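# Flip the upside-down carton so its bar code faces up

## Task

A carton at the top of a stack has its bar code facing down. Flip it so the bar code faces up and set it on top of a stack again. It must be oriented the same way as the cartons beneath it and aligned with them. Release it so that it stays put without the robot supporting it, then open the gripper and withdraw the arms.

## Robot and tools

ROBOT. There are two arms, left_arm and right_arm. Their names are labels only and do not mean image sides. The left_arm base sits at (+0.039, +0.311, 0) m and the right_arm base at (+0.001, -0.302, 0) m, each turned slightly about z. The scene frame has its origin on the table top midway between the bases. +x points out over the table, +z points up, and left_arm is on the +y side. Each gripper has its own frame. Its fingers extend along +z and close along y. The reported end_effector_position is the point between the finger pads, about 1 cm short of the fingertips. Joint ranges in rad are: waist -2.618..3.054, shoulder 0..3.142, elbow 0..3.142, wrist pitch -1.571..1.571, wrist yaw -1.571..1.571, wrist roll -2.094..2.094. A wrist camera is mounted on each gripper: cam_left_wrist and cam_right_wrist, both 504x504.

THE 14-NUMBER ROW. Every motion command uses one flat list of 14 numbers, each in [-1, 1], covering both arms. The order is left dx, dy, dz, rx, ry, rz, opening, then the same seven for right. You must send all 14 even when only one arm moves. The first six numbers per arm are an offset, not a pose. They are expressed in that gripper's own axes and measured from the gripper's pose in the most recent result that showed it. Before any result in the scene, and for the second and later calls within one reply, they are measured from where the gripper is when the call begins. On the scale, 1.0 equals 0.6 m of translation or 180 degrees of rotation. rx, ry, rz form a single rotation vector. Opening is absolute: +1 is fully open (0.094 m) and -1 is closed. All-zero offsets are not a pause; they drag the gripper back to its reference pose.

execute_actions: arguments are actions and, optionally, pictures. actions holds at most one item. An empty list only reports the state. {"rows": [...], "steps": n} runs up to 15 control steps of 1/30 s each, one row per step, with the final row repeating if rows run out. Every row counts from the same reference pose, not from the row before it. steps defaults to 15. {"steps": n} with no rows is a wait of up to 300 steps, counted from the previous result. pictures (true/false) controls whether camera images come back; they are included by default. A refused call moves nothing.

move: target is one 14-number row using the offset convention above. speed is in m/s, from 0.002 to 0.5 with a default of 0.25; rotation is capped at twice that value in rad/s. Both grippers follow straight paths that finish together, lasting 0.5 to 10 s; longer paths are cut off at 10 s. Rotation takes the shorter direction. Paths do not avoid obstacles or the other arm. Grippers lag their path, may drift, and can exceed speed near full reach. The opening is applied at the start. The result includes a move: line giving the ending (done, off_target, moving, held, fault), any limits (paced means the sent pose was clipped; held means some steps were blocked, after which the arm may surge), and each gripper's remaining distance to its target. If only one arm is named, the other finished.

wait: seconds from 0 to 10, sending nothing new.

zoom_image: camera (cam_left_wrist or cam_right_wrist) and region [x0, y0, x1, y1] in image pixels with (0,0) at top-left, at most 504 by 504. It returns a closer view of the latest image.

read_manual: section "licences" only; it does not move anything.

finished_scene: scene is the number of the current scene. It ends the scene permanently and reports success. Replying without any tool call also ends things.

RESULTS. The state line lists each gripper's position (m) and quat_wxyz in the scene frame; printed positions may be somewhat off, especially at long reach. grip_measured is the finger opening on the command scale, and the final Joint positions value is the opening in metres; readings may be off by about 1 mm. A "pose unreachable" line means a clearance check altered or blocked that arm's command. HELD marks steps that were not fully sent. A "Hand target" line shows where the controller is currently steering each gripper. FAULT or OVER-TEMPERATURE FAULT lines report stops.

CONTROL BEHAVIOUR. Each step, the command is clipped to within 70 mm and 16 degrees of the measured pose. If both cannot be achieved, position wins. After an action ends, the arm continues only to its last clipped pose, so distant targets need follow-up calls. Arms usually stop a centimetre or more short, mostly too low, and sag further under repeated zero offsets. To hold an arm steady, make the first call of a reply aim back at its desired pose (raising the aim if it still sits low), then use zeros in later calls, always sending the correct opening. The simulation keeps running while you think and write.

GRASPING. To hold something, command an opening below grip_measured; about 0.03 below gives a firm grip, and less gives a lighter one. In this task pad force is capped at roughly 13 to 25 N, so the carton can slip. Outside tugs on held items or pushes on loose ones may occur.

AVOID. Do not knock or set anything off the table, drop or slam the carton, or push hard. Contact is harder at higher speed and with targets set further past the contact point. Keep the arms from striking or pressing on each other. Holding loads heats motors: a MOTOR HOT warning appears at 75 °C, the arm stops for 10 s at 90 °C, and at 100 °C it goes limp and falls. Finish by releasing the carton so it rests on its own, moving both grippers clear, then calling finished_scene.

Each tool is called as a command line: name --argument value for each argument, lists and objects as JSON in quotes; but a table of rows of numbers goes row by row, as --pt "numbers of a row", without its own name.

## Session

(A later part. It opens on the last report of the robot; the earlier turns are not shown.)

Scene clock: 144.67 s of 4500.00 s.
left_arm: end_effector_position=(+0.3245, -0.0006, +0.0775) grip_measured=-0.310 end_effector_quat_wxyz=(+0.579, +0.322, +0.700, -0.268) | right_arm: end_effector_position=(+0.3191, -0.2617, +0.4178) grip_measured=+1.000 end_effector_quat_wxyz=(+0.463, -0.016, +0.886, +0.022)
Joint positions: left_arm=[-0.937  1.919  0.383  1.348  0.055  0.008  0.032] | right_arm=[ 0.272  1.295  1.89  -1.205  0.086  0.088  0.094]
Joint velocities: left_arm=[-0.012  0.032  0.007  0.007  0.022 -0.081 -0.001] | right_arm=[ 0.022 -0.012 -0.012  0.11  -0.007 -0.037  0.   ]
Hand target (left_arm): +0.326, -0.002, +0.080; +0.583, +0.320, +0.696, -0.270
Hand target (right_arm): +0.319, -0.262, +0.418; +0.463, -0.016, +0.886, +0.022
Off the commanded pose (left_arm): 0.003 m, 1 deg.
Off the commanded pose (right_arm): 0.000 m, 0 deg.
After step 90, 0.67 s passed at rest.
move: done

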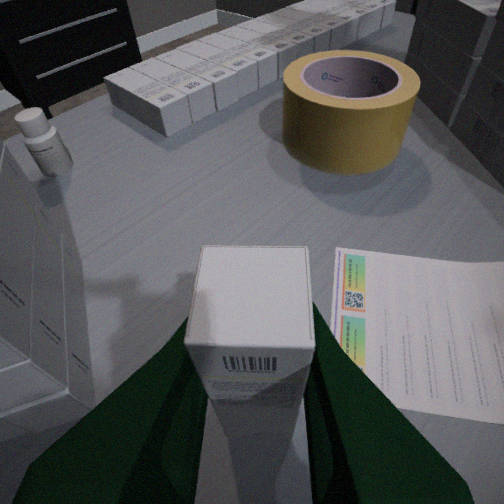

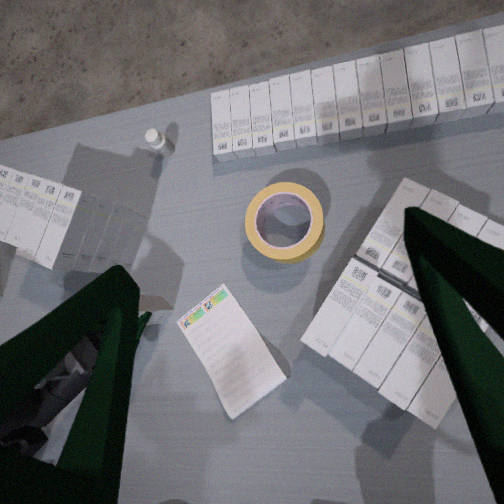

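move --target '[0.002,0,0,0,0,0,0.2,0,0,0,0,0,0,1]' --speed 0.01

move --target '[-0.008,0,-0.018,0,-0.075,0,0.2,0,0,0,0,0,0,1]' --speed 0.05

Scene clock: 149.13 s of 4500.00 s.
left_arm: end_effector_position=(+0.3245, -0.0006, +0.0776) grip_measured=+0.199 end_effector_quat_wxyz=(+0.579, +0.322, +0.700, -0.268) | right_arm: end_effector_position=(+0.3191, -0.2617, +0.4178) grip_measured=+1.000 end_effector_quat_wxyz=(+0.463, -0.016, +0.886, +0.022)
Joint positions: left_arm=[-0.937  1.919  0.383  1.349  0.055  0.008  0.056] | right_arm=[ 0.272  1.295  1.89  -1.205  0.086  0.088  0.094]
Joint velocities: left_arm=[ 0.007 -0.007 -0.002  0.022  0.007 -0.022  0.001] | right_arm=[-0.027  0.017  0.022 -0.037  0.022  0.037  0.   ]
Hand target (left_arm): +0.324, -0.000, +0.076; +0.579, +0.322, +0.700, -0.268
Hand target (right_arm): +0.319, -0.262, +0.418; +0.463, -0.016, +0.886, +0.022
Off the commanded pose (left_arm): 0.001 m, 0 deg.
Off the commanded pose (right_arm): 0.000 m, 0 deg.
After step 90, 0.77 s passed at rest.
move: done

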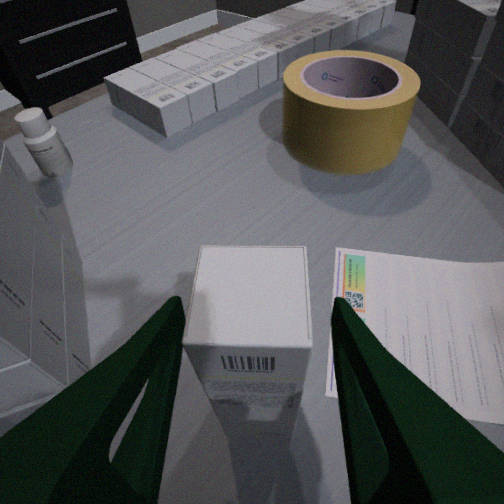

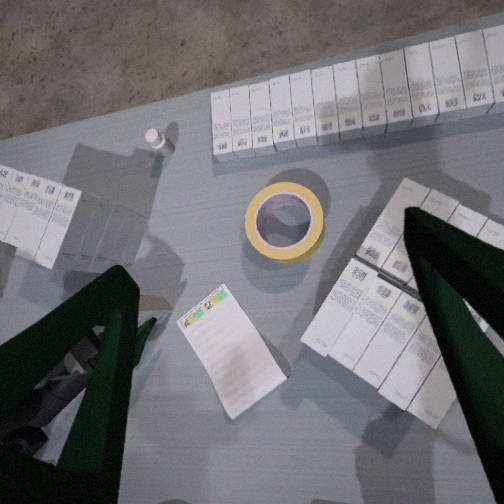

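Scene clock: 151.73 s of 4500.00 s.
left_arm: end_effector_position=(+0.3217, +0.0021, +0.0799) grip_measured=+0.199 end_effector_quat_wxyz=(+0.605, +0.313, +0.677, -0.279) | right_arm: end_effector_position=(+0.3191, -0.2617, +0.4178) grip_measured=+1.000 end_effector_quat_wxyz=(+0.463, -0.016, +0.886, +0.022)
Joint positions: left_arm=[-0.937  2.012  0.357  1.542  0.056  0.008  0.056] | right_arm=[ 0.272  1.295  1.89  -1.205  0.086  0.088  0.094]
Joint velocities: left_arm=[-0.012 -0.002 -0.012 -0.051  0.037 -0.066 -0.001] | right_arm=[-0.022  0.012  0.032 -0.022 -0.022  0.066  0.   ]
Hand target (left_arm): +0.318, +0.006, +0.084; +0.607, +0.312, +0.674, -0.282
Hand target (right_arm): +0.319, -0.262, +0.418; +0.463, -0.016, +0.886, +0.022
Off the commanded pose (left_arm): 0.007 m, 9 deg.
Off the commanded pose (right_arm): 0.000 m, 0 deg.
joint sent to its limit (left arm) — the command would take joint 4 (wrist pitch) past its upper limit, so that joint was sent only as far as its limit.
move: off_target (left_arm)

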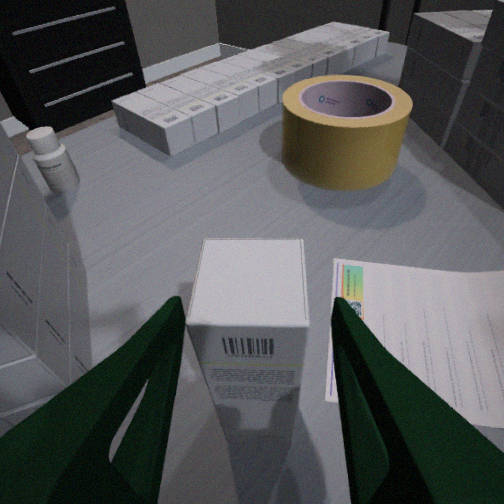

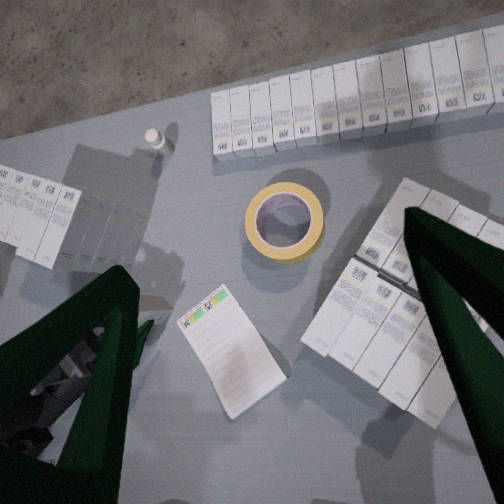

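move --target '[-0.005,0,-0.015,0,0.005,0,0.2,0,0,0,0,0,0,1]' --speed 0.02

move --target '[0,0,0,0,0,0,-0.5,0,0,0,0,0,0,1]' --speed 0.02

Scene clock: 156.23 s of 4500.00 s.
left_arm: end_effector_position=(+0.3223, +0.0016, +0.0903) grip_measured=+0.199 end_effector_quat_wxyz=(+0.611, +0.311, +0.672, -0.281) | right_arm: end_effector_position=(+0.3191, -0.2617, +0.4178) grip_measured=+1.000 end_effector_quat_wxyz=(+0.463, -0.016, +0.886, +0.022)
Joint positions: left_arm=[-0.937  1.971  0.357  1.518  0.056  0.008  0.056] | right_arm=[ 0.272  1.295  1.89  -1.205  0.086  0.088  0.094]
Joint velocities: left_arm=[-0.007 -0.012 -0.007 -0.081 -0.051  0.051  0.001] | right_arm=[ 0.022  0.002  0.002 -0.007 -0.022 -0.037  0.   ]
Hand target (left_arm): +0.316, +0.009, +0.084; +0.599, +0.315, +0.682, -0.276
Hand target (right_arm): +0.319, -0.262, +0.418; +0.463, -0.016, +0.886, +0.022
Off the commanded pose (left_arm): 0.011 m, 2 deg.
Off the commanded pose (right_arm): 0.000 m, 0 deg.
After step 90, 0.77 s passed at rest.
move: off_target (left_arm)

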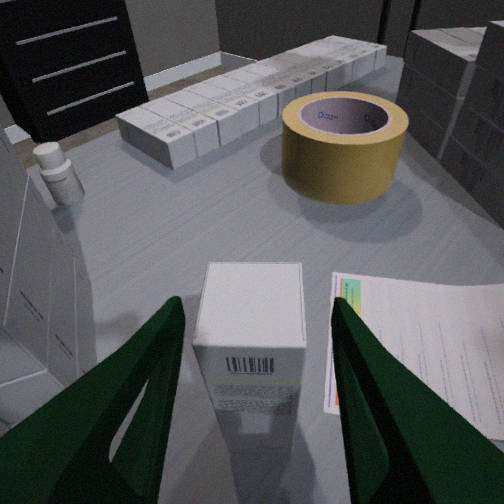

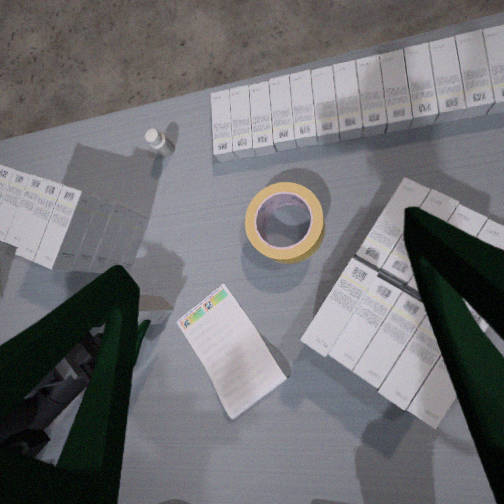

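Scene clock: 156.73 s of 4500.00 s.
left_arm: end_effector_position=(+0.3223, +0.0016, +0.0903) grip_measured=-0.310 end_effector_quat_wxyz=(+0.611, +0.311, +0.672, -0.281) | right_arm: end_effector_position=(+0.3191, -0.2617, +0.4178) grip_measured=+1.000 end_effector_quat_wxyz=(+0.463, -0.016, +0.886, +0.022)
Joint positions: left_arm=[-0.937  1.971  0.357  1.518  0.056  0.008  0.032] | right_arm=[ 0.272  1.295  1.89  -1.205  0.086  0.088  0.094]
Joint velocities: left_arm=[ 0.007 -0.007  0.002 -0.007 -0.007 -0.007 -0.   ] | right_arm=[ 0.002  0.002  0.012 -0.007  0.037 -0.037  0.   ]
Hand target (left_arm): +0.322, +0.002, +0.090; +0.611, +0.311, +0.672, -0.281
Hand target (right_arm): +0.319, -0.262, +0.418; +0.463, -0.016, +0.886, +0.022
Off the commanded pose (left_arm): 0.000 m, 0 deg.
Off the commanded pose (right_arm): 0.000 m, 0 deg.
move: done

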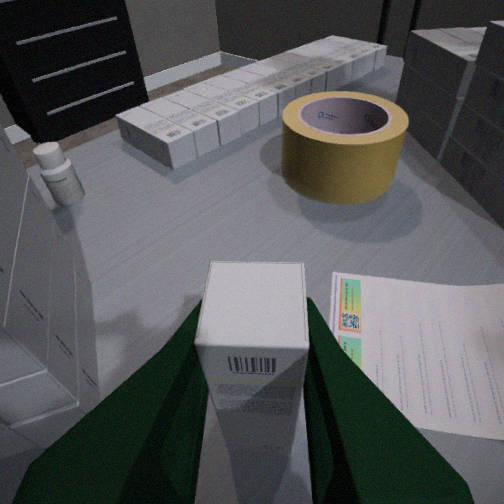

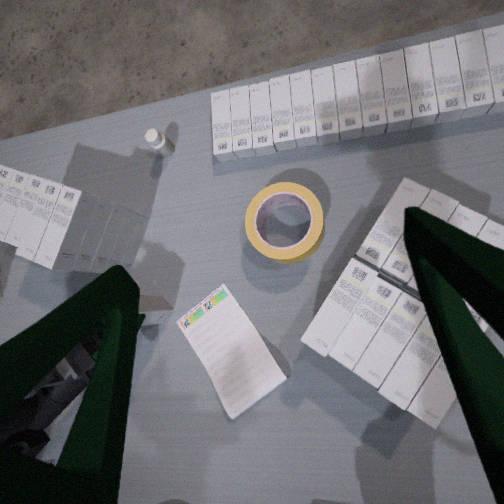

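move --target '[-0.03,0,0,0,0,0,-0.5,0,0,0,0,0,0,1]' --speed 0.03

move --target '[-0.02,0,0,0,0.5,0,-0.5,0,0,0,0,0,0,1]' --speed 0.15

Scene clock: 163.20 s of 4500.00 s.
left_arm: end_effector_position=(+0.3216, +0.0023, +0.0975) grip_measured=-0.310 end_effector_quat_wxyz=(+0.601, +0.314, +0.680, -0.277) | right_arm: end_effector_position=(+0.3191, -0.2617, +0.4178) grip_measured=+1.000 end_effector_quat_wxyz=(+0.463, -0.016, +0.886, +0.022)
Joint positions: left_arm=[-0.937  1.88   0.357  1.4    0.056  0.008  0.032] | right_arm=[ 0.272  1.295  1.89  -1.205  0.086  0.088  0.094]
Joint velocities: left_arm=[ 0.007 -0.002  0.002 -0.022  0.066  0.037 -0.   ] | right_arm=[ 0.007  0.007  0.007 -0.007 -0.037 -0.051  0.   ]
Hand target (left_arm): +0.323, +0.000, +0.108; +0.611, +0.311, +0.672, -0.281
Hand target (right_arm): +0.319, -0.262, +0.418; +0.463, -0.016, +0.886, +0.022
Off the commanded pose (left_arm): 0.011 m, 2 deg.
Off the commanded pose (right_arm): 0.000 m, 0 deg.
After step 90, 2.37 s passed at rest.
move: off_target (left_arm)

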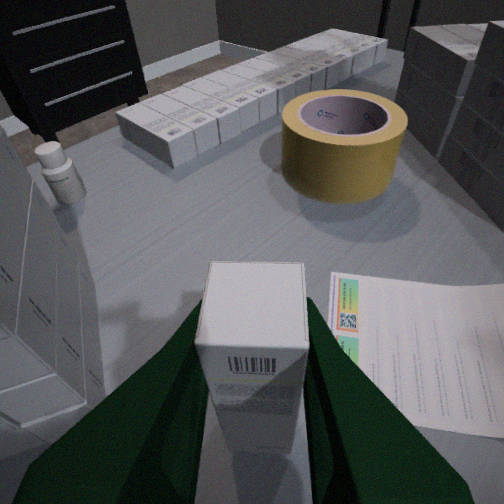

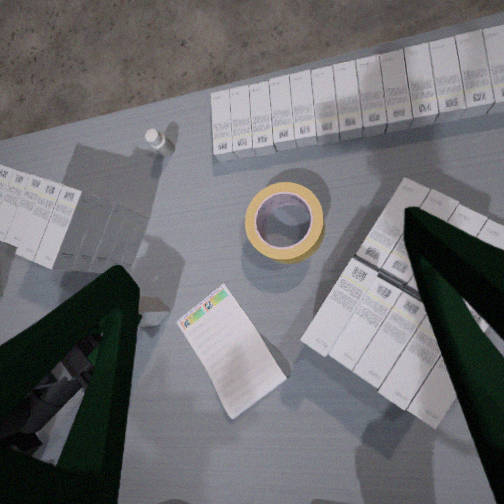

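Scene clock: 168.97 s of 4500.00 s.
left_arm: end_effector_position=(+0.3199, +0.0094, +0.1031) grip_measured=-0.310 end_effector_quat_wxyz=(-0.057, +0.406, +0.912, +0.019) | right_arm: end_effector_position=(+0.3191, -0.2617, +0.4178) grip_measured=+1.000 end_effector_quat_wxyz=(+0.463, -0.016, +0.886, +0.022)
Joint positions: left_arm=[-0.948  2.277  2.157 -1.57   0.01   0.02   0.032] | right_arm=[ 0.272  1.295  1.89  -1.205  0.086  0.088  0.094]
Joint velocities: left_arm=[-0.012  0.002  0.002  0.022 -0.066 -0.051  0.   ] | right_arm=[-0.002 -0.012  0.002 -0.007 -0.066 -0.037  0.   ]
Hand target (left_arm): +0.319, +0.004, +0.113; -0.045, +0.410, +0.911, +0.017
Hand target (right_arm): +0.319, -0.262, +0.418; +0.463, -0.016, +0.886, +0.022
Off the commanded pose (left_arm): 0.011 m, 2 deg.
Off the commanded pose (right_arm): 0.000 m, 0 deg.
joint sent to its limit (left arm) — the command would take joint 4 (wrist pitch) past its lower limit, so that joint was sent only as far as its limit.
move: off_target (left_arm)

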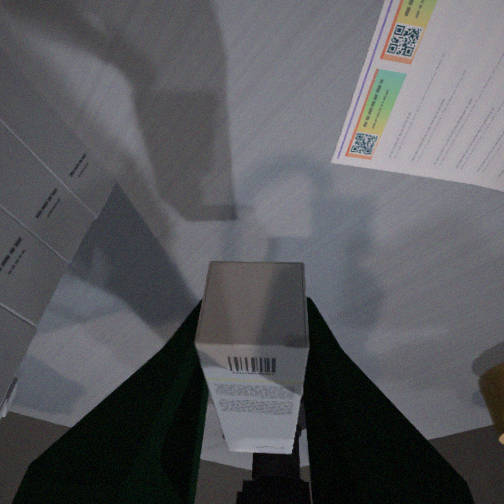

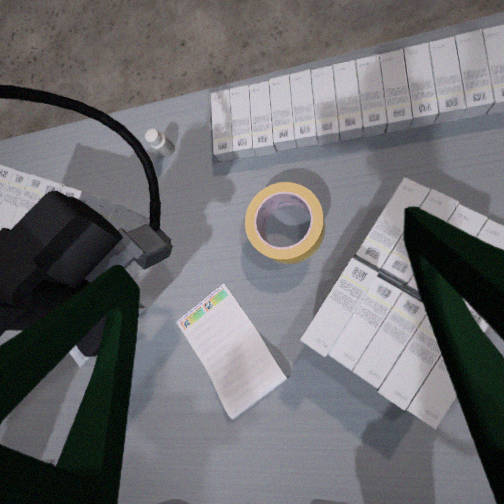

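move --target '[-0.014,0,0.115,0,-0.018,0,-0.5,0,0,0,0,0,0,1]' --speed 0.05

Scene clock: 174.63 s of 4500.00 s.
left_arm: end_effector_position=(+0.3194, +0.0100, +0.0245) grip_measured=-0.310 end_effector_quat_wxyz=(-0.046, +0.407, +0.912, +0.014) | right_arm: end_effector_position=(+0.3191, -0.2617, +0.4178) grip_measured=+1.000 end_effector_quat_wxyz=(+0.463, -0.016, +0.886, +0.022)
Joint positions: left_arm=[-0.948  2.26   1.818 -1.224  0.01   0.02   0.032] | right_arm=[ 0.272  1.295  1.89  -1.205  0.086  0.088  0.094]
Joint velocities: left_arm=[ 0.017 -0.002 -0.022 -0.037  0.022  0.051  0.   ] | right_arm=[ 0.007  0.002 -0.002  0.007  0.022  0.022  0.   ]
Hand target (left_arm): +0.321, +0.009, +0.033; -0.031, +0.407, +0.913, +0.007
Hand target (right_arm): +0.319, -0.262, +0.418; +0.463, -0.016, +0.886, +0.022
Off the commanded pose (left_arm): 0.009 m, 2 deg.
Off the commanded pose (right_arm): 0.000 m, 0 deg.
After step 90, 0.77 s passed at rest.
move: done

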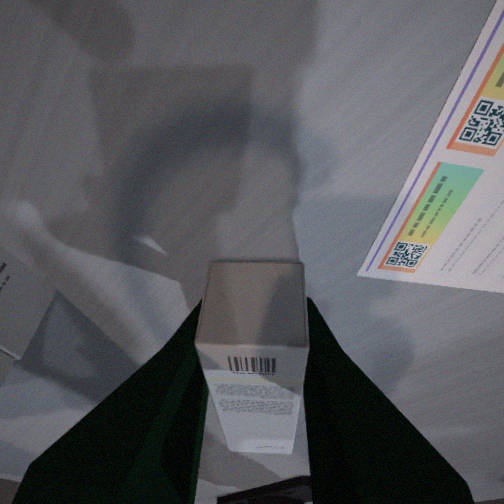

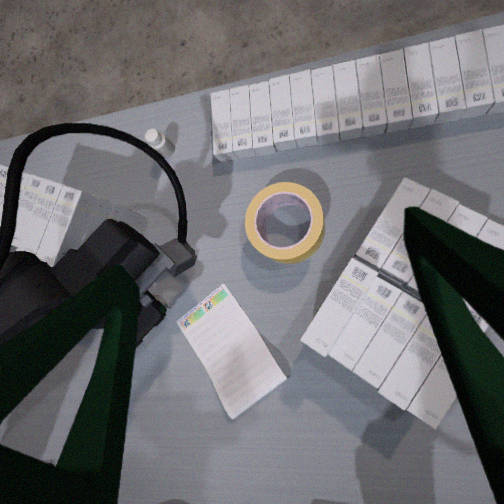

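move --target '[0,0,0.003,0,-0.01,0,-0.5,0,0,0,0,0,0,1]' --speed 0.01

Scene clock: 183.90 s of 4500.00 s.
left_arm: end_effector_position=(+0.3187, +0.0107, +0.0201) grip_measured=-0.310 end_effector_quat_wxyz=(-0.041, +0.407, +0.912, +0.012) | right_arm: end_effector_position=(+0.3191, -0.2617, +0.4178) grip_measured=+1.000 end_effector_quat_wxyz=(+0.463, -0.016, +0.886, +0.022)
Joint positions: left_arm=[-0.948  2.25   1.783 -1.19   0.01   0.02   0.032] | right_arm=[ 0.272  1.295  1.89  -1.205  0.086  0.088  0.094]
Joint velocities: left_arm=[-0.012 -0.022 -0.017  0.022  0.022 -0.066  0.   ] | right_arm=[ 0.012 -0.002  0.012 -0.051  0.037  0.037  0.   ]
Hand target (left_arm): +0.319, +0.010, +0.023; -0.032, +0.407, +0.913, +0.008
Hand target (right_arm): +0.319, -0.262, +0.418; +0.463, -0.016, +0.886, +0.022
Off the commanded pose (left_arm): 0.003 m, 1 deg.
Off the commanded pose (right_arm): 0.000 m, 0 deg.
After step 90, 4.57 s passed at rest.
move: done

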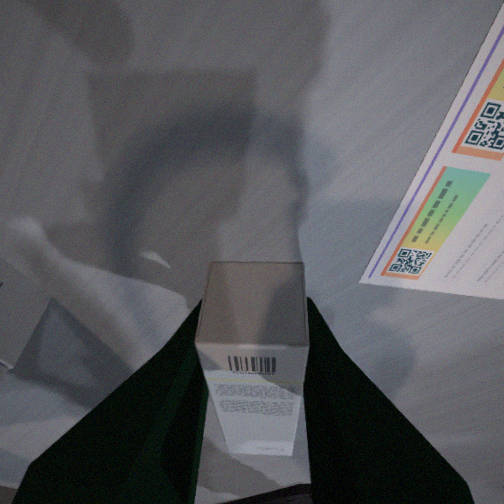

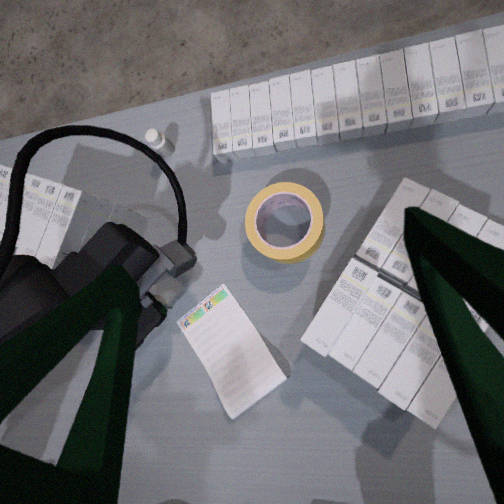

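move --target '[0,0,0.002,0,0,0,0.2,0,0,0,0,0,0,1]' --speed 0.01

move --target '[0.062,0,-0.008,0,-0.23,0,0.2,0,0,0,0,0,0,1]' --speed 0.1

Scene clock: 189.47 s of 4500.00 s.
left_arm: end_effector_position=(+0.3187, +0.0107, +0.0202) grip_measured=+0.199 end_effector_quat_wxyz=(-0.041, +0.407, +0.912, +0.012) | right_arm: end_effector_position=(+0.3191, -0.2617, +0.4178) grip_measured=+1.000 end_effector_quat_wxyz=(+0.463, -0.016, +0.886, +0.022)
Joint positions: left_arm=[-0.948  2.249  1.783 -1.19   0.01   0.02   0.056] | right_arm=[ 0.272  1.295  1.89  -1.205  0.086  0.088  0.094]
Joint velocities: left_arm=[-0.002 -0.002 -0.007  0.037 -0.037  0.022  0.   ] | right_arm=[-0.002 -0.017  0.007  0.066 -0.022 -0.037  0.   ]
Hand target (left_arm): +0.319, +0.011, +0.019; -0.041, +0.407, +0.912, +0.012
Hand target (right_arm): +0.319, -0.262, +0.418; +0.463, -0.016, +0.886, +0.022
Off the commanded pose (left_arm): 0.001 m, 0 deg.
Off the commanded pose (right_arm): 0.000 m, 0 deg.
After step 90, 1.87 s passed at rest.
move: done

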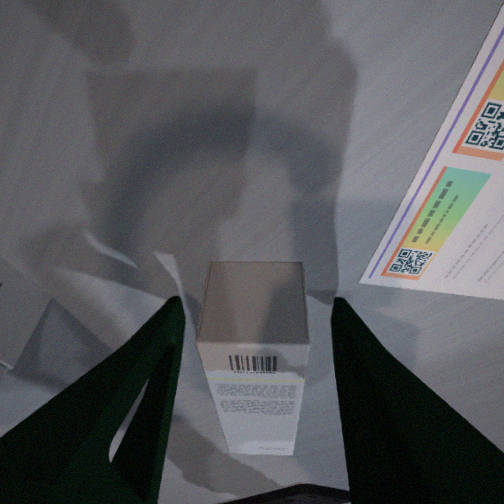

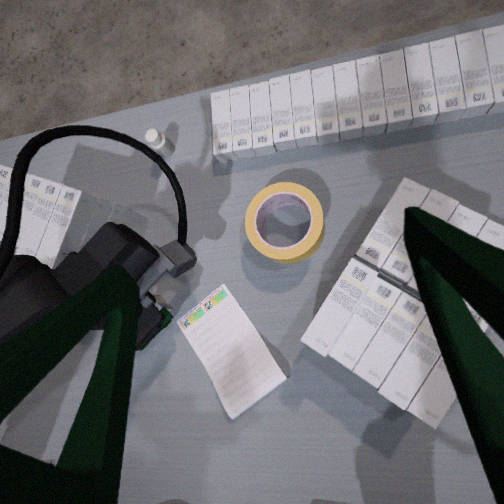

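Scene clock: 193.67 s of 4500.00 s.
left_arm: end_effector_position=(+0.2935, +0.0357, +0.0202) grip_measured=+0.199 end_effector_quat_wxyz=(+0.273, +0.391, +0.869, -0.129) | right_arm: end_effector_position=(+0.3191, -0.2617, +0.4178) grip_measured=+1.000 end_effector_quat_wxyz=(+0.463, -0.016, +0.886, +0.022)
Joint positions: left_arm=[-0.943  1.631  0.71  -0.037  0.028  0.024  0.056] | right_arm=[ 0.272  1.295  1.89  -1.205  0.086  0.088  0.094]
Joint velocities: left_arm=[-0.017  0.002 -0.007  0.007 -0.066  0.007  0.001] | right_arm=[ 0.002 -0.007  0.007 -0.007  0.007  0.007  0.   ]
Hand target (left_arm): +0.295, +0.038, +0.025; +0.283, +0.389, +0.866, -0.134
Hand target (right_arm): +0.319, -0.262, +0.418; +0.463, -0.016, +0.886, +0.022
Off the commanded pose (left_arm): 0.008 m, 2 deg.
Off the commanded pose (right_arm): 0.000 m, 0 deg.
move: done

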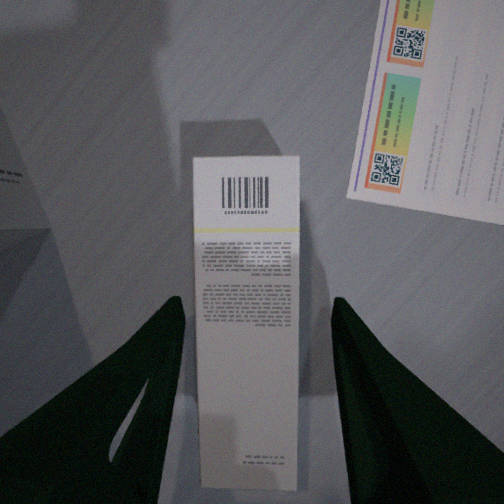

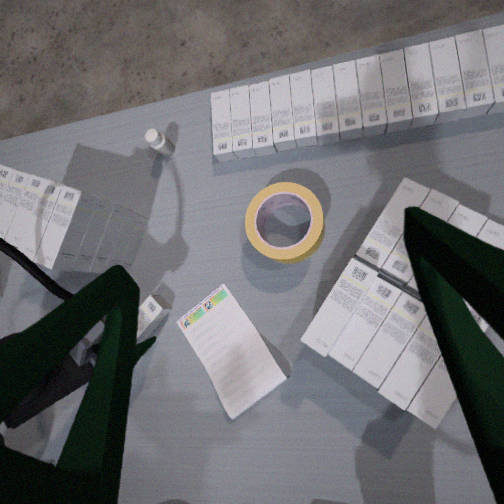

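move --target '[-0.006,0.011,-0.006,0,-0.005,0,0.2,0,0,0,0,0,0,1]' --speed 0.02

move --target '[-0.004,0,-0.005,0,0,0,-0.5,0,0,0,0,0,0,1]' --speed 0.02

Scene clock: 202.80 s of 4500.00 s.
left_arm: end_effector_position=(+0.2970, +0.0385, +0.0204) grip_measured=+0.199 end_effector_quat_wxyz=(+0.275, +0.392, +0.869, -0.128) | right_arm: end_effector_position=(+0.3191, -0.2617, +0.4178) grip_measured=+1.000 end_effector_quat_wxyz=(+0.463, -0.016, +0.886, +0.022)
Joint positions: left_arm=[-0.928  1.631  0.71  -0.035  0.035  0.037  0.056] | right_arm=[ 0.272  1.295  1.89  -1.205  0.086  0.088  0.094]
Joint velocities: left_arm=[-0.007  0.007 -0.002 -0.066 -0.037  0.007 -0.001] | right_arm=[-0.012  0.007 -0.017  0.022 -0.007 -0.007  0.   ]
Hand target (left_arm): +0.299, +0.039, +0.025; +0.280, +0.391, +0.867, -0.132
Hand target (right_arm): +0.319, -0.262, +0.418; +0.463, -0.016, +0.886, +0.022
Off the commanded pose (left_arm): 0.005 m, 1 deg.
Off the commanded pose (right_arm): 0.000 m, 0 deg.
After step 90, 5.43 s passed at rest.
move: done

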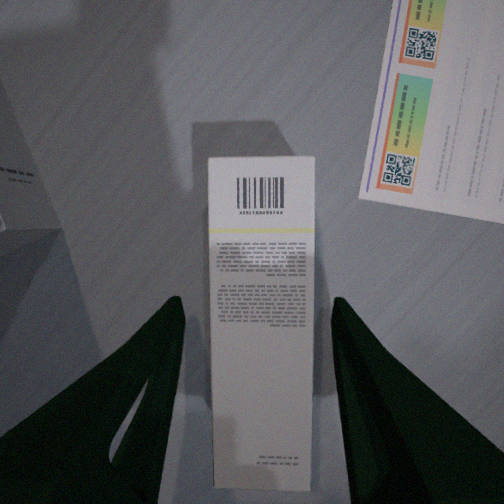

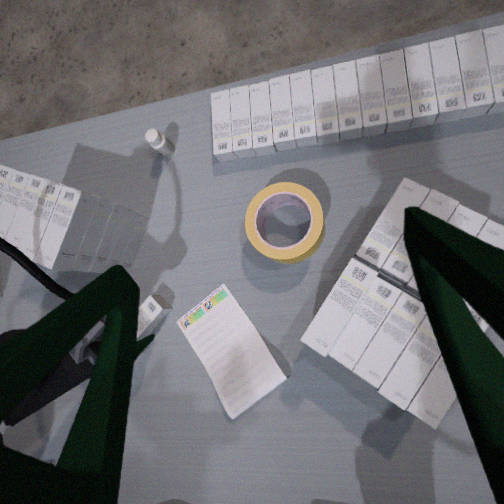

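Scene clock: 203.50 s of 4500.00 s.
left_arm: end_effector_position=(+0.2970, +0.0385, +0.0204) grip_measured=-0.310 end_effector_quat_wxyz=(+0.275, +0.392, +0.869, -0.128) | right_arm: end_effector_position=(+0.3191, -0.2617, +0.4178) grip_measured=+1.000 end_effector_quat_wxyz=(+0.463, -0.016, +0.886, +0.022)
Joint positions: left_arm=[-0.928  1.631  0.71  -0.035  0.035  0.037  0.032] | right_arm=[ 0.272  1.295  1.89  -1.205  0.086  0.088  0.094]
Joint velocities: left_arm=[-0.002 -0.007  0.002 -0.022  0.007 -0.066 -0.001] | right_arm=[ 0.022  0.002 -0.027 -0.051 -0.007  0.095  0.   ]
Hand target (left_arm): +0.297, +0.038, +0.024; +0.275, +0.392, +0.869, -0.128
Hand target (right_arm): +0.319, -0.262, +0.418; +0.463, -0.016, +0.886, +0.022
Off the commanded pose (left_arm): 0.004 m, 0 deg.
Off the commanded pose (right_arm): 0.000 m, 0 deg.
move: done

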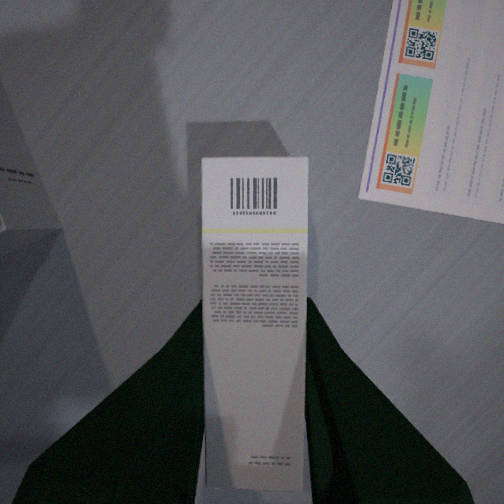

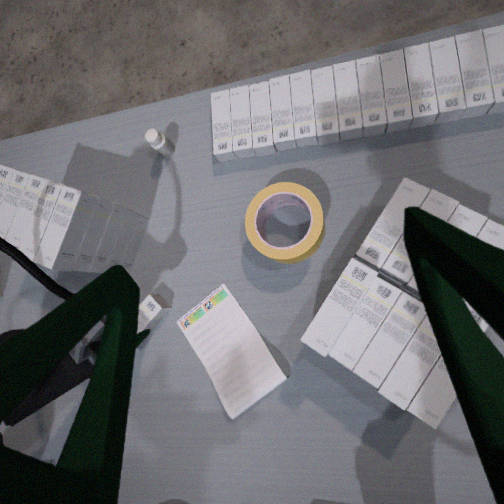

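move --target '[-0.212,0,-0.30,-0.076,0,-0.107,-0.5,0,0,0,0,0,0,1]' --speed 0.12

Scene clock: 212.70 s of 4500.00 s.
left_arm: end_effector_position=(+0.2922, +0.0440, +0.2281) grip_measured=-0.310 end_effector_quat_wxyz=(+0.281, +0.209, +0.935, -0.063) | right_arm: end_effector_position=(+0.3191, -0.2617, +0.4178) grip_measured=+1.000 end_effector_quat_wxyz=(+0.463, -0.016, +0.886, +0.022)
Joint positions: left_arm=[-1.073  1.485  1.469 -1.029 -0.269 -0.432  0.032] | right_arm=[ 0.272  1.295  1.89  -1.205  0.086  0.088  0.094]
Joint velocities: left_arm=[ 0.007  0.002  0.012 -0.051  0.022  0.022  0.   ] | right_arm=[-0.002  0.007  0.007 -0.066  0.037  0.081  0.   ]
Hand target (left_arm): +0.294, +0.041, +0.240; +0.294, +0.206, +0.931, -0.067
Hand target (right_arm): +0.319, -0.262, +0.418; +0.463, -0.016, +0.886, +0.022
Off the commanded pose (left_arm): 0.015 m, 2 deg.
Off the commanded pose (right_arm): 0.000 m, 0 deg.
After step 90, 3.70 s passed at rest.
move: off_target (left_arm)

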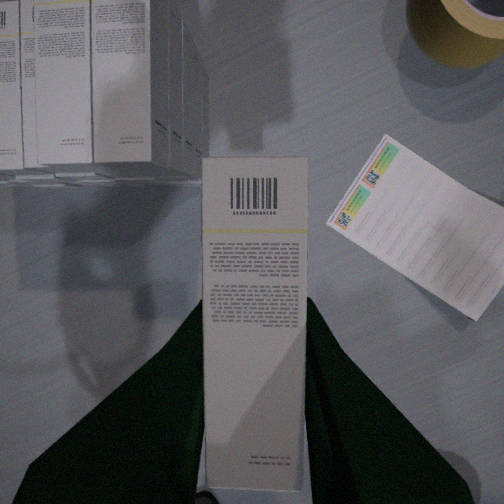

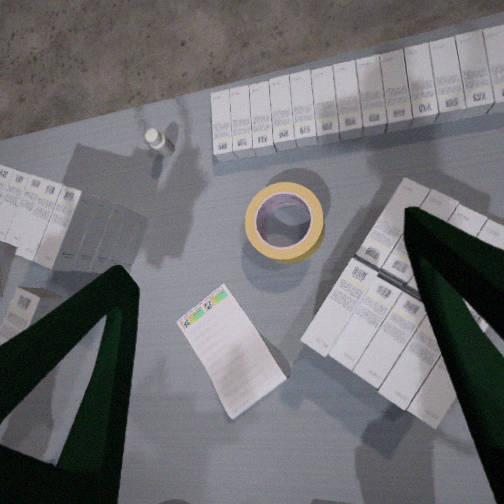

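move --target '[-0.18,0.18,0.11,0,-0.02,0,-0.5,0.12,0.285,0.305,-0.391,-0.17,-0.13,1]' --speed 0.12

Scene clock: 227.10 s of 4500.00 s.
left_arm: end_effector_position=(+0.4411, +0.0895, +0.2180) grip_measured=-0.310 end_effector_quat_wxyz=(+0.285, +0.210, +0.933, -0.064) | right_arm: end_effector_position=(+0.4163, -0.0840, +0.2481) grip_measured=+1.000 end_effector_quat_wxyz=(+0.555, -0.423, +0.566, +0.439)
Joint positions: left_arm=[-0.652  1.772  1.72  -0.928 -0.045 -0.066  0.032] | right_arm=[ 0.222  1.816  1.049  0.769 -1.191  0.028  0.094]
Joint velocities: left_arm=[-0.017  0.007  0.007  0.022  0.007  0.022 -0.   ] | right_arm=[ 0.002  0.012 -0.007  0.022 -0.007  0.007  0.   ]
Hand target (left_arm): +0.451, +0.087, +0.236; +0.311, +0.207, +0.925, -0.073
Hand target (right_arm): +0.417, -0.080, +0.259; +0.562, -0.434, +0.551, +0.438
Off the commanded pose (left_arm): 0.019 m, 3 deg.
Off the commanded pose (right_arm): 0.011 m, 3 deg.
After step 90, 4.93 s passed at rest.
move: off_target (left_arm, right_arm)

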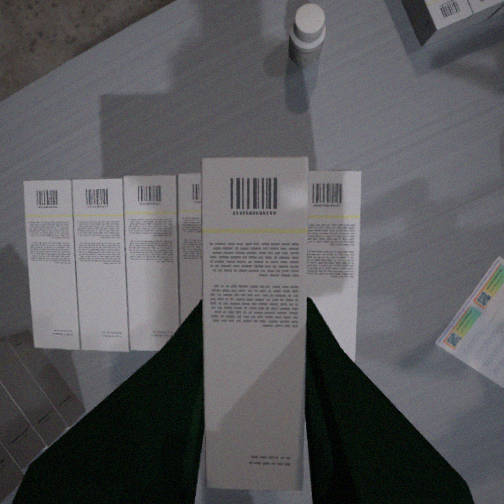

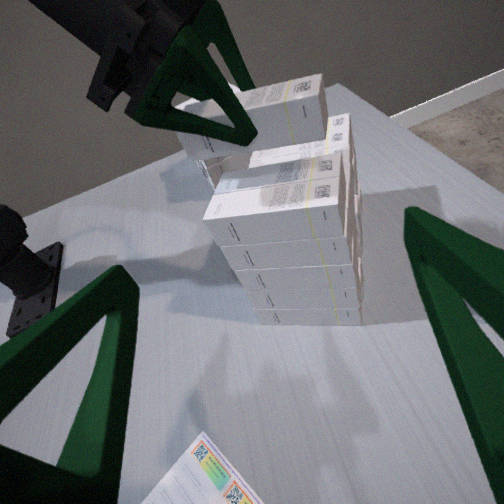

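move --target '[-0.028,-0.003,0.018,0,-0.024,0,-0.5,-0.018,0,0,0,0,0,1]' --speed 0.03

Scene clock: 239.63 s of 4500.00 s.
left_arm: end_effector_position=(+0.4554, +0.0812, +0.2195) grip_measured=-0.310 end_effector_quat_wxyz=(+0.312, +0.208, +0.924, -0.072) | right_arm: end_effector_position=(+0.4161, -0.0840, +0.2440) grip_measured=+1.000 end_effector_quat_wxyz=(+0.545, -0.417, +0.576, +0.445)
Joint positions: left_arm=[-0.652  1.785  1.706 -0.841 -0.045 -0.066  0.032] | right_arm=[ 0.222  1.816  1.049  0.739 -1.192  0.031  0.094]
Joint velocities: left_arm=[-0.017 -0.007 -0.007  0.066  0.022  0.022  0.   ] | right_arm=[ 0.002 -0.007 -0.012 -0.037 -0.066 -0.022  0.   ]
Hand target (left_arm): +0.458, +0.079, +0.219; +0.320, +0.208, +0.922, -0.072
Hand target (right_arm): +0.416, -0.084, +0.259; +0.555, -0.423, +0.566, +0.439
Off the commanded pose (left_arm): 0.004 m, 1 deg.
Off the commanded pose (right_arm): 0.015 m, 2 deg.
After step 90, 8.00 s passed at rest.
move: off_target (right_arm)

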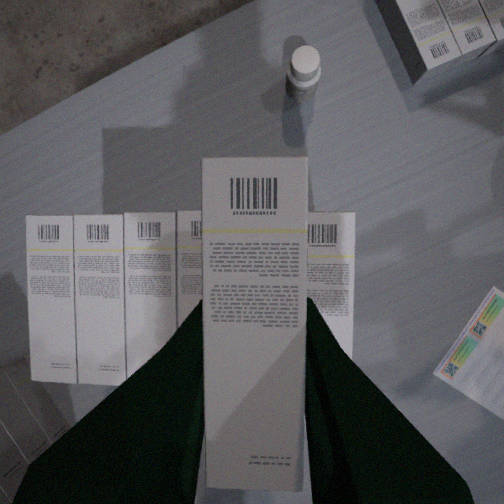

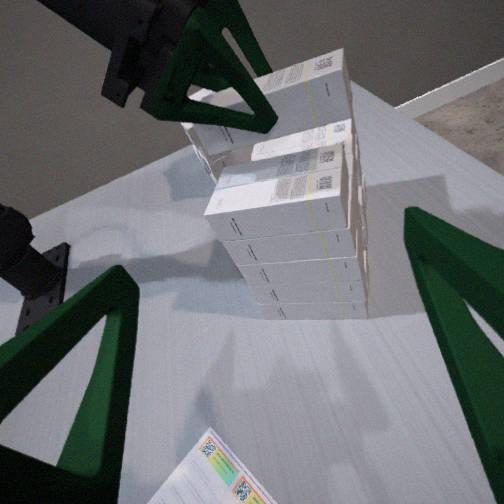

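move --target '[0.026,0,0.018,0,0.006,0,-0.5,0,0,0,0,0,0,1]' --speed 0.02

Scene clock: 244.93 s of 4500.00 s.
left_arm: end_effector_position=(+0.4489, +0.0850, +0.1957) grip_measured=-0.310 end_effector_quat_wxyz=(+0.290, +0.210, +0.931, -0.066) | right_arm: end_effector_position=(+0.4161, -0.0840, +0.2438) grip_measured=+1.000 end_effector_quat_wxyz=(+0.544, -0.417, +0.576, +0.445)
Joint positions: left_arm=[-0.652  1.785  1.639 -0.822 -0.045 -0.066  0.032] | right_arm=[ 0.222  1.816  1.049  0.738 -1.192  0.031  0.094]
Joint velocities: left_arm=[-0.017 -0.007  0.007  0.007 -0.095  0.037 -0.   ] | right_arm=[-0.012 -0.017 -0.007  0.037  0.007  0.007  0.   ]
Hand target (left_arm): +0.450, +0.084, +0.201; +0.303, +0.208, +0.927, -0.070
Hand target (right_arm): +0.416, -0.084, +0.244; +0.545, -0.417, +0.576, +0.445
Off the commanded pose (left_arm): 0.006 m, 2 deg.
Off the commanded pose (right_arm): 0.000 m, 0 deg.
After step 90, 1.07 s passed at rest.
move: done

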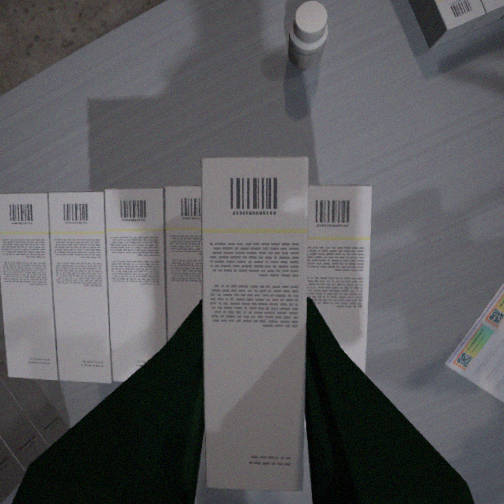

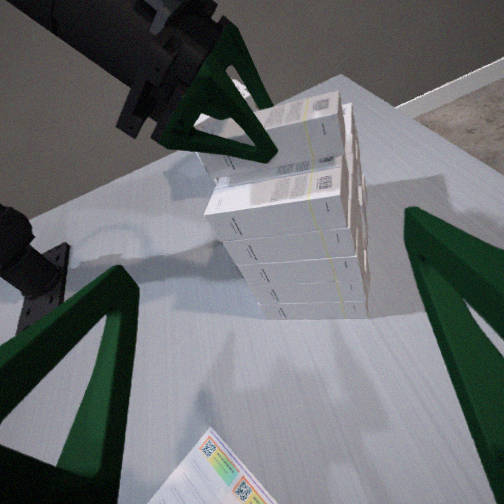

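move --target '[0.002,0,0.007,0,-0.008,0,-0.5,0,0,0,0,0,0,1]' --speed 0.01

zoom_image --camera "cam_right_wrist" --region '[170, 60, 390, 260]'

Scene clock: 253.43 s of 4500.00 s.
left_arm: end_effector_position=(+0.4490, +0.0849, +0.1861) grip_measured=-0.310 end_effector_quat_wxyz=(+0.289, +0.210, +0.932, -0.065) | right_arm: end_effector_position=(+0.4161, -0.0840, +0.2438) grip_measured=+1.000 end_effector_quat_wxyz=(+0.544, -0.417, +0.576, +0.445)
Joint positions: left_arm=[-0.652  1.785  1.602 -0.788 -0.045 -0.066  0.032] | right_arm=[ 0.222  1.816  1.049  0.738 -1.192  0.031  0.094]
Joint velocities: left_arm=[-0.022  0.012 -0.012  0.007 -0.081 -0.037 -0.001] | right_arm=[ 0.017 -0.007 -0.017 -0.066 -0.007  0.037  0.   ]
Hand target (left_arm): +0.450, +0.084, +0.192; +0.302, +0.209, +0.928, -0.068
Hand target (right_arm): +0.416, -0.084, +0.244; +0.544, -0.417, +0.576, +0.445
Off the commanded pose (left_arm): 0.006 m, 2 deg.
Off the commanded pose (right_arm): 0.000 m, 0 deg.
After step 90, 4.13 s passed at rest.
move: done

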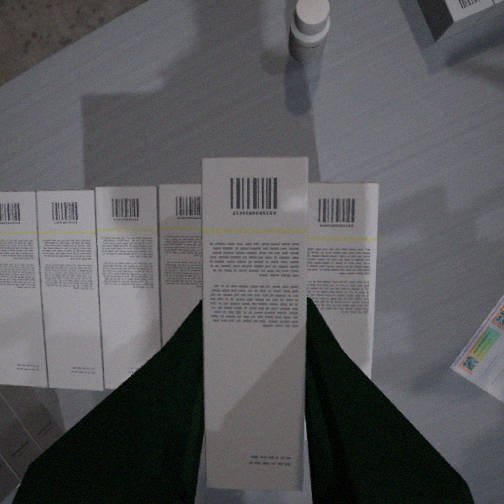

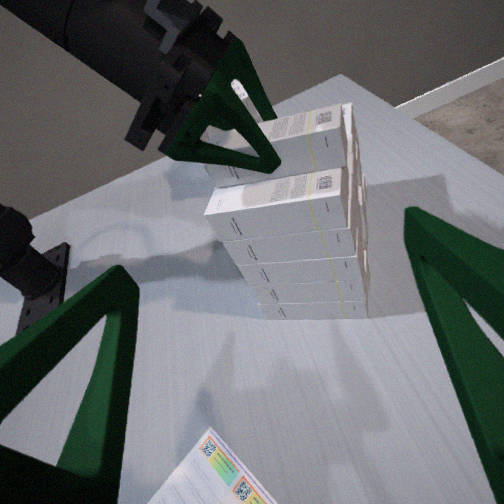

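Region (170, 60, 390, 260) of cam_right_wrist's 504x504 image, scaled by 2.291, with more detail than that image has; it fills the top 458 rows of this view, and the rest is white.

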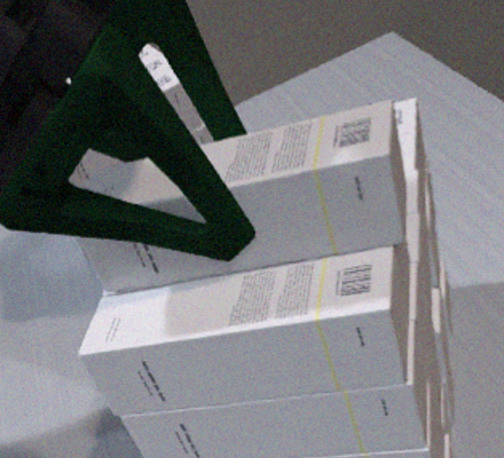

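move --target '[-0.002,-0.004,0.0,0,-0.008,0,-0.5,0,0,0,0,0,0,1]' --speed 0.01

zoom_image --camera "cam_right_wrist" --region '[170, 60, 390, 260]'

Scene clock: 259.57 s of 4500.00 s.
left_arm: end_effector_position=(+0.4508, +0.0839, +0.1851) grip_measured=-0.310 end_effector_quat_wxyz=(+0.293, +0.210, +0.930, -0.067) | right_arm: end_effector_position=(+0.4161, -0.0840, +0.2438) grip_measured=+1.000 end_effector_quat_wxyz=(+0.544, -0.417, +0.576, +0.445)
Joint positions: left_arm=[-0.652  1.785  1.593 -0.77  -0.045 -0.066  0.032] | right_arm=[ 0.222  1.816  1.049  0.738 -1.192  0.031  0.094]
Joint velocities: left_arm=[ 0.017  0.002 -0.002 -0.066  0.037 -0.051  0.002] | right_arm=[ 0.007 -0.017 -0.012 -0.066 -0.022 -0.007  0.   ]
Hand target (left_arm): +0.449, +0.082, +0.187; +0.300, +0.209, +0.928, -0.068
Hand target (right_arm): +0.416, -0.084, +0.244; +0.544, -0.417, +0.576, +0.445
Off the commanded pose (left_arm): 0.003 m, 1 deg.
Off the commanded pose (right_arm): 0.000 m, 0 deg.
After step 90, 1.73 s passed at rest.
move: done

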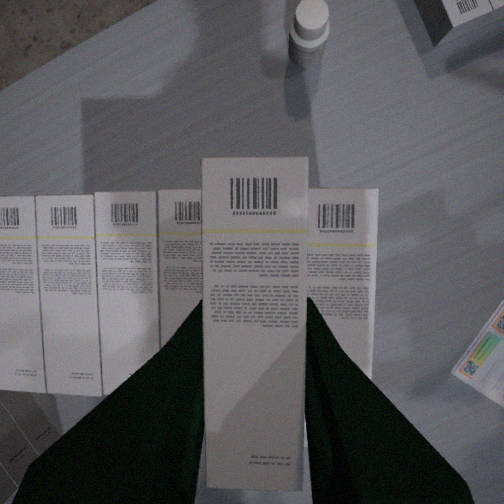

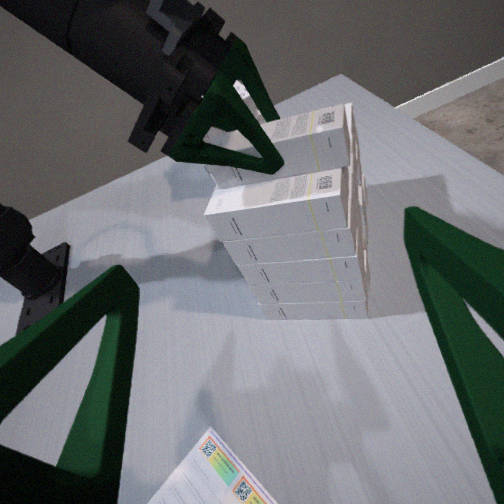

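Region (170, 60, 390, 260) of cam_right_wrist's 504x504 image, scaled by 2.291, with more detail than that image has; it fills the top 458 rows of this view, and the rest is white.

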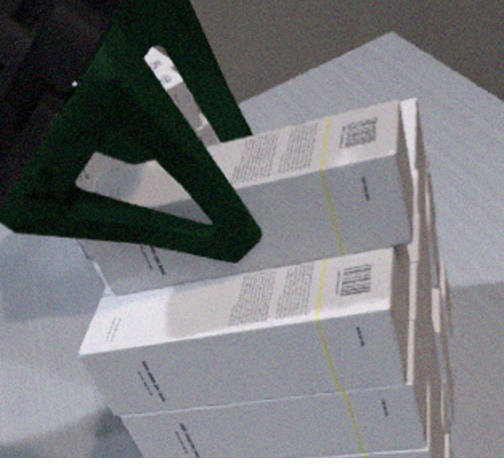

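move --target '[0.004,-0.003,-0.012,0,-0.004,0,-0.5,0,0,0,0,0,0,1]' --speed 0.008

zoom_image --camera "cam_right_wrist" --region '[170, 60, 390, 260]'

Scene clock: 264.67 s of 4500.00 s.
left_arm: end_effector_position=(+0.4492, +0.0848, +0.1845) grip_measured=-0.310 end_effector_quat_wxyz=(+0.293, +0.209, +0.931, -0.067) | right_arm: end_effector_position=(+0.4161, -0.0840, +0.2438) grip_measured=+1.000 end_effector_quat_wxyz=(+0.544, -0.417, +0.576, +0.445)
Joint positions: left_arm=[-0.652  1.778  1.582 -0.766 -0.045 -0.067  0.032] | right_arm=[ 0.222  1.816  1.049  0.738 -1.192  0.031  0.094]
Joint velocities: left_arm=[ 0.007 -0.017 -0.007 -0.022 -0.007 -0.037 -0.   ] | right_arm=[ 0.002 -0.017 -0.017  0.007  0.007 -0.007  0.   ]
Hand target (left_arm): +0.445, +0.085, +0.189; +0.299, +0.209, +0.929, -0.068
Hand target (right_arm): +0.416, -0.084, +0.244; +0.544, -0.417, +0.576, +0.445
Off the commanded pose (left_arm): 0.007 m, 1 deg.
Off the commanded pose (right_arm): 0.000 m, 0 deg.
After step 90, 0.90 s passed at rest.
move: done

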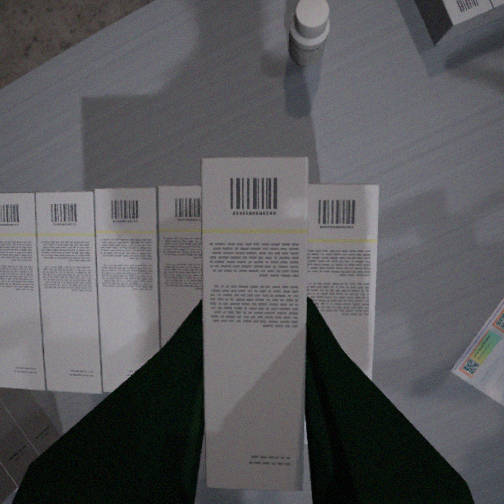

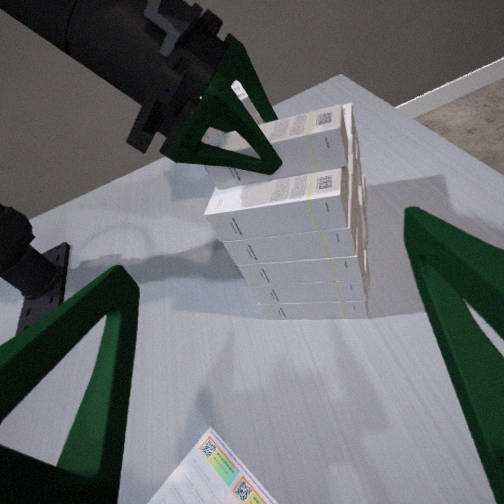

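Region (170, 60, 390, 260) of cam_right_wrist's 504x504 image, scaled by 2.291, with more detail than that image has; it fills the top 458 rows of this view, and the rest is white.

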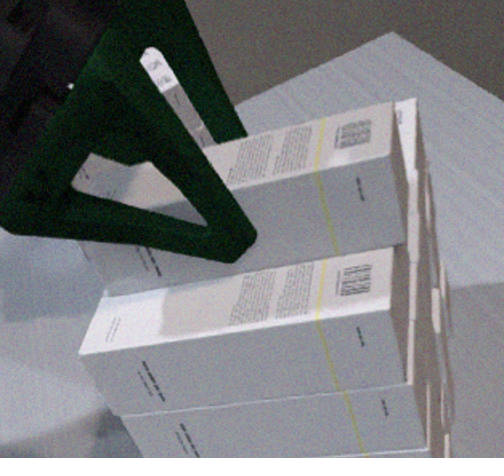

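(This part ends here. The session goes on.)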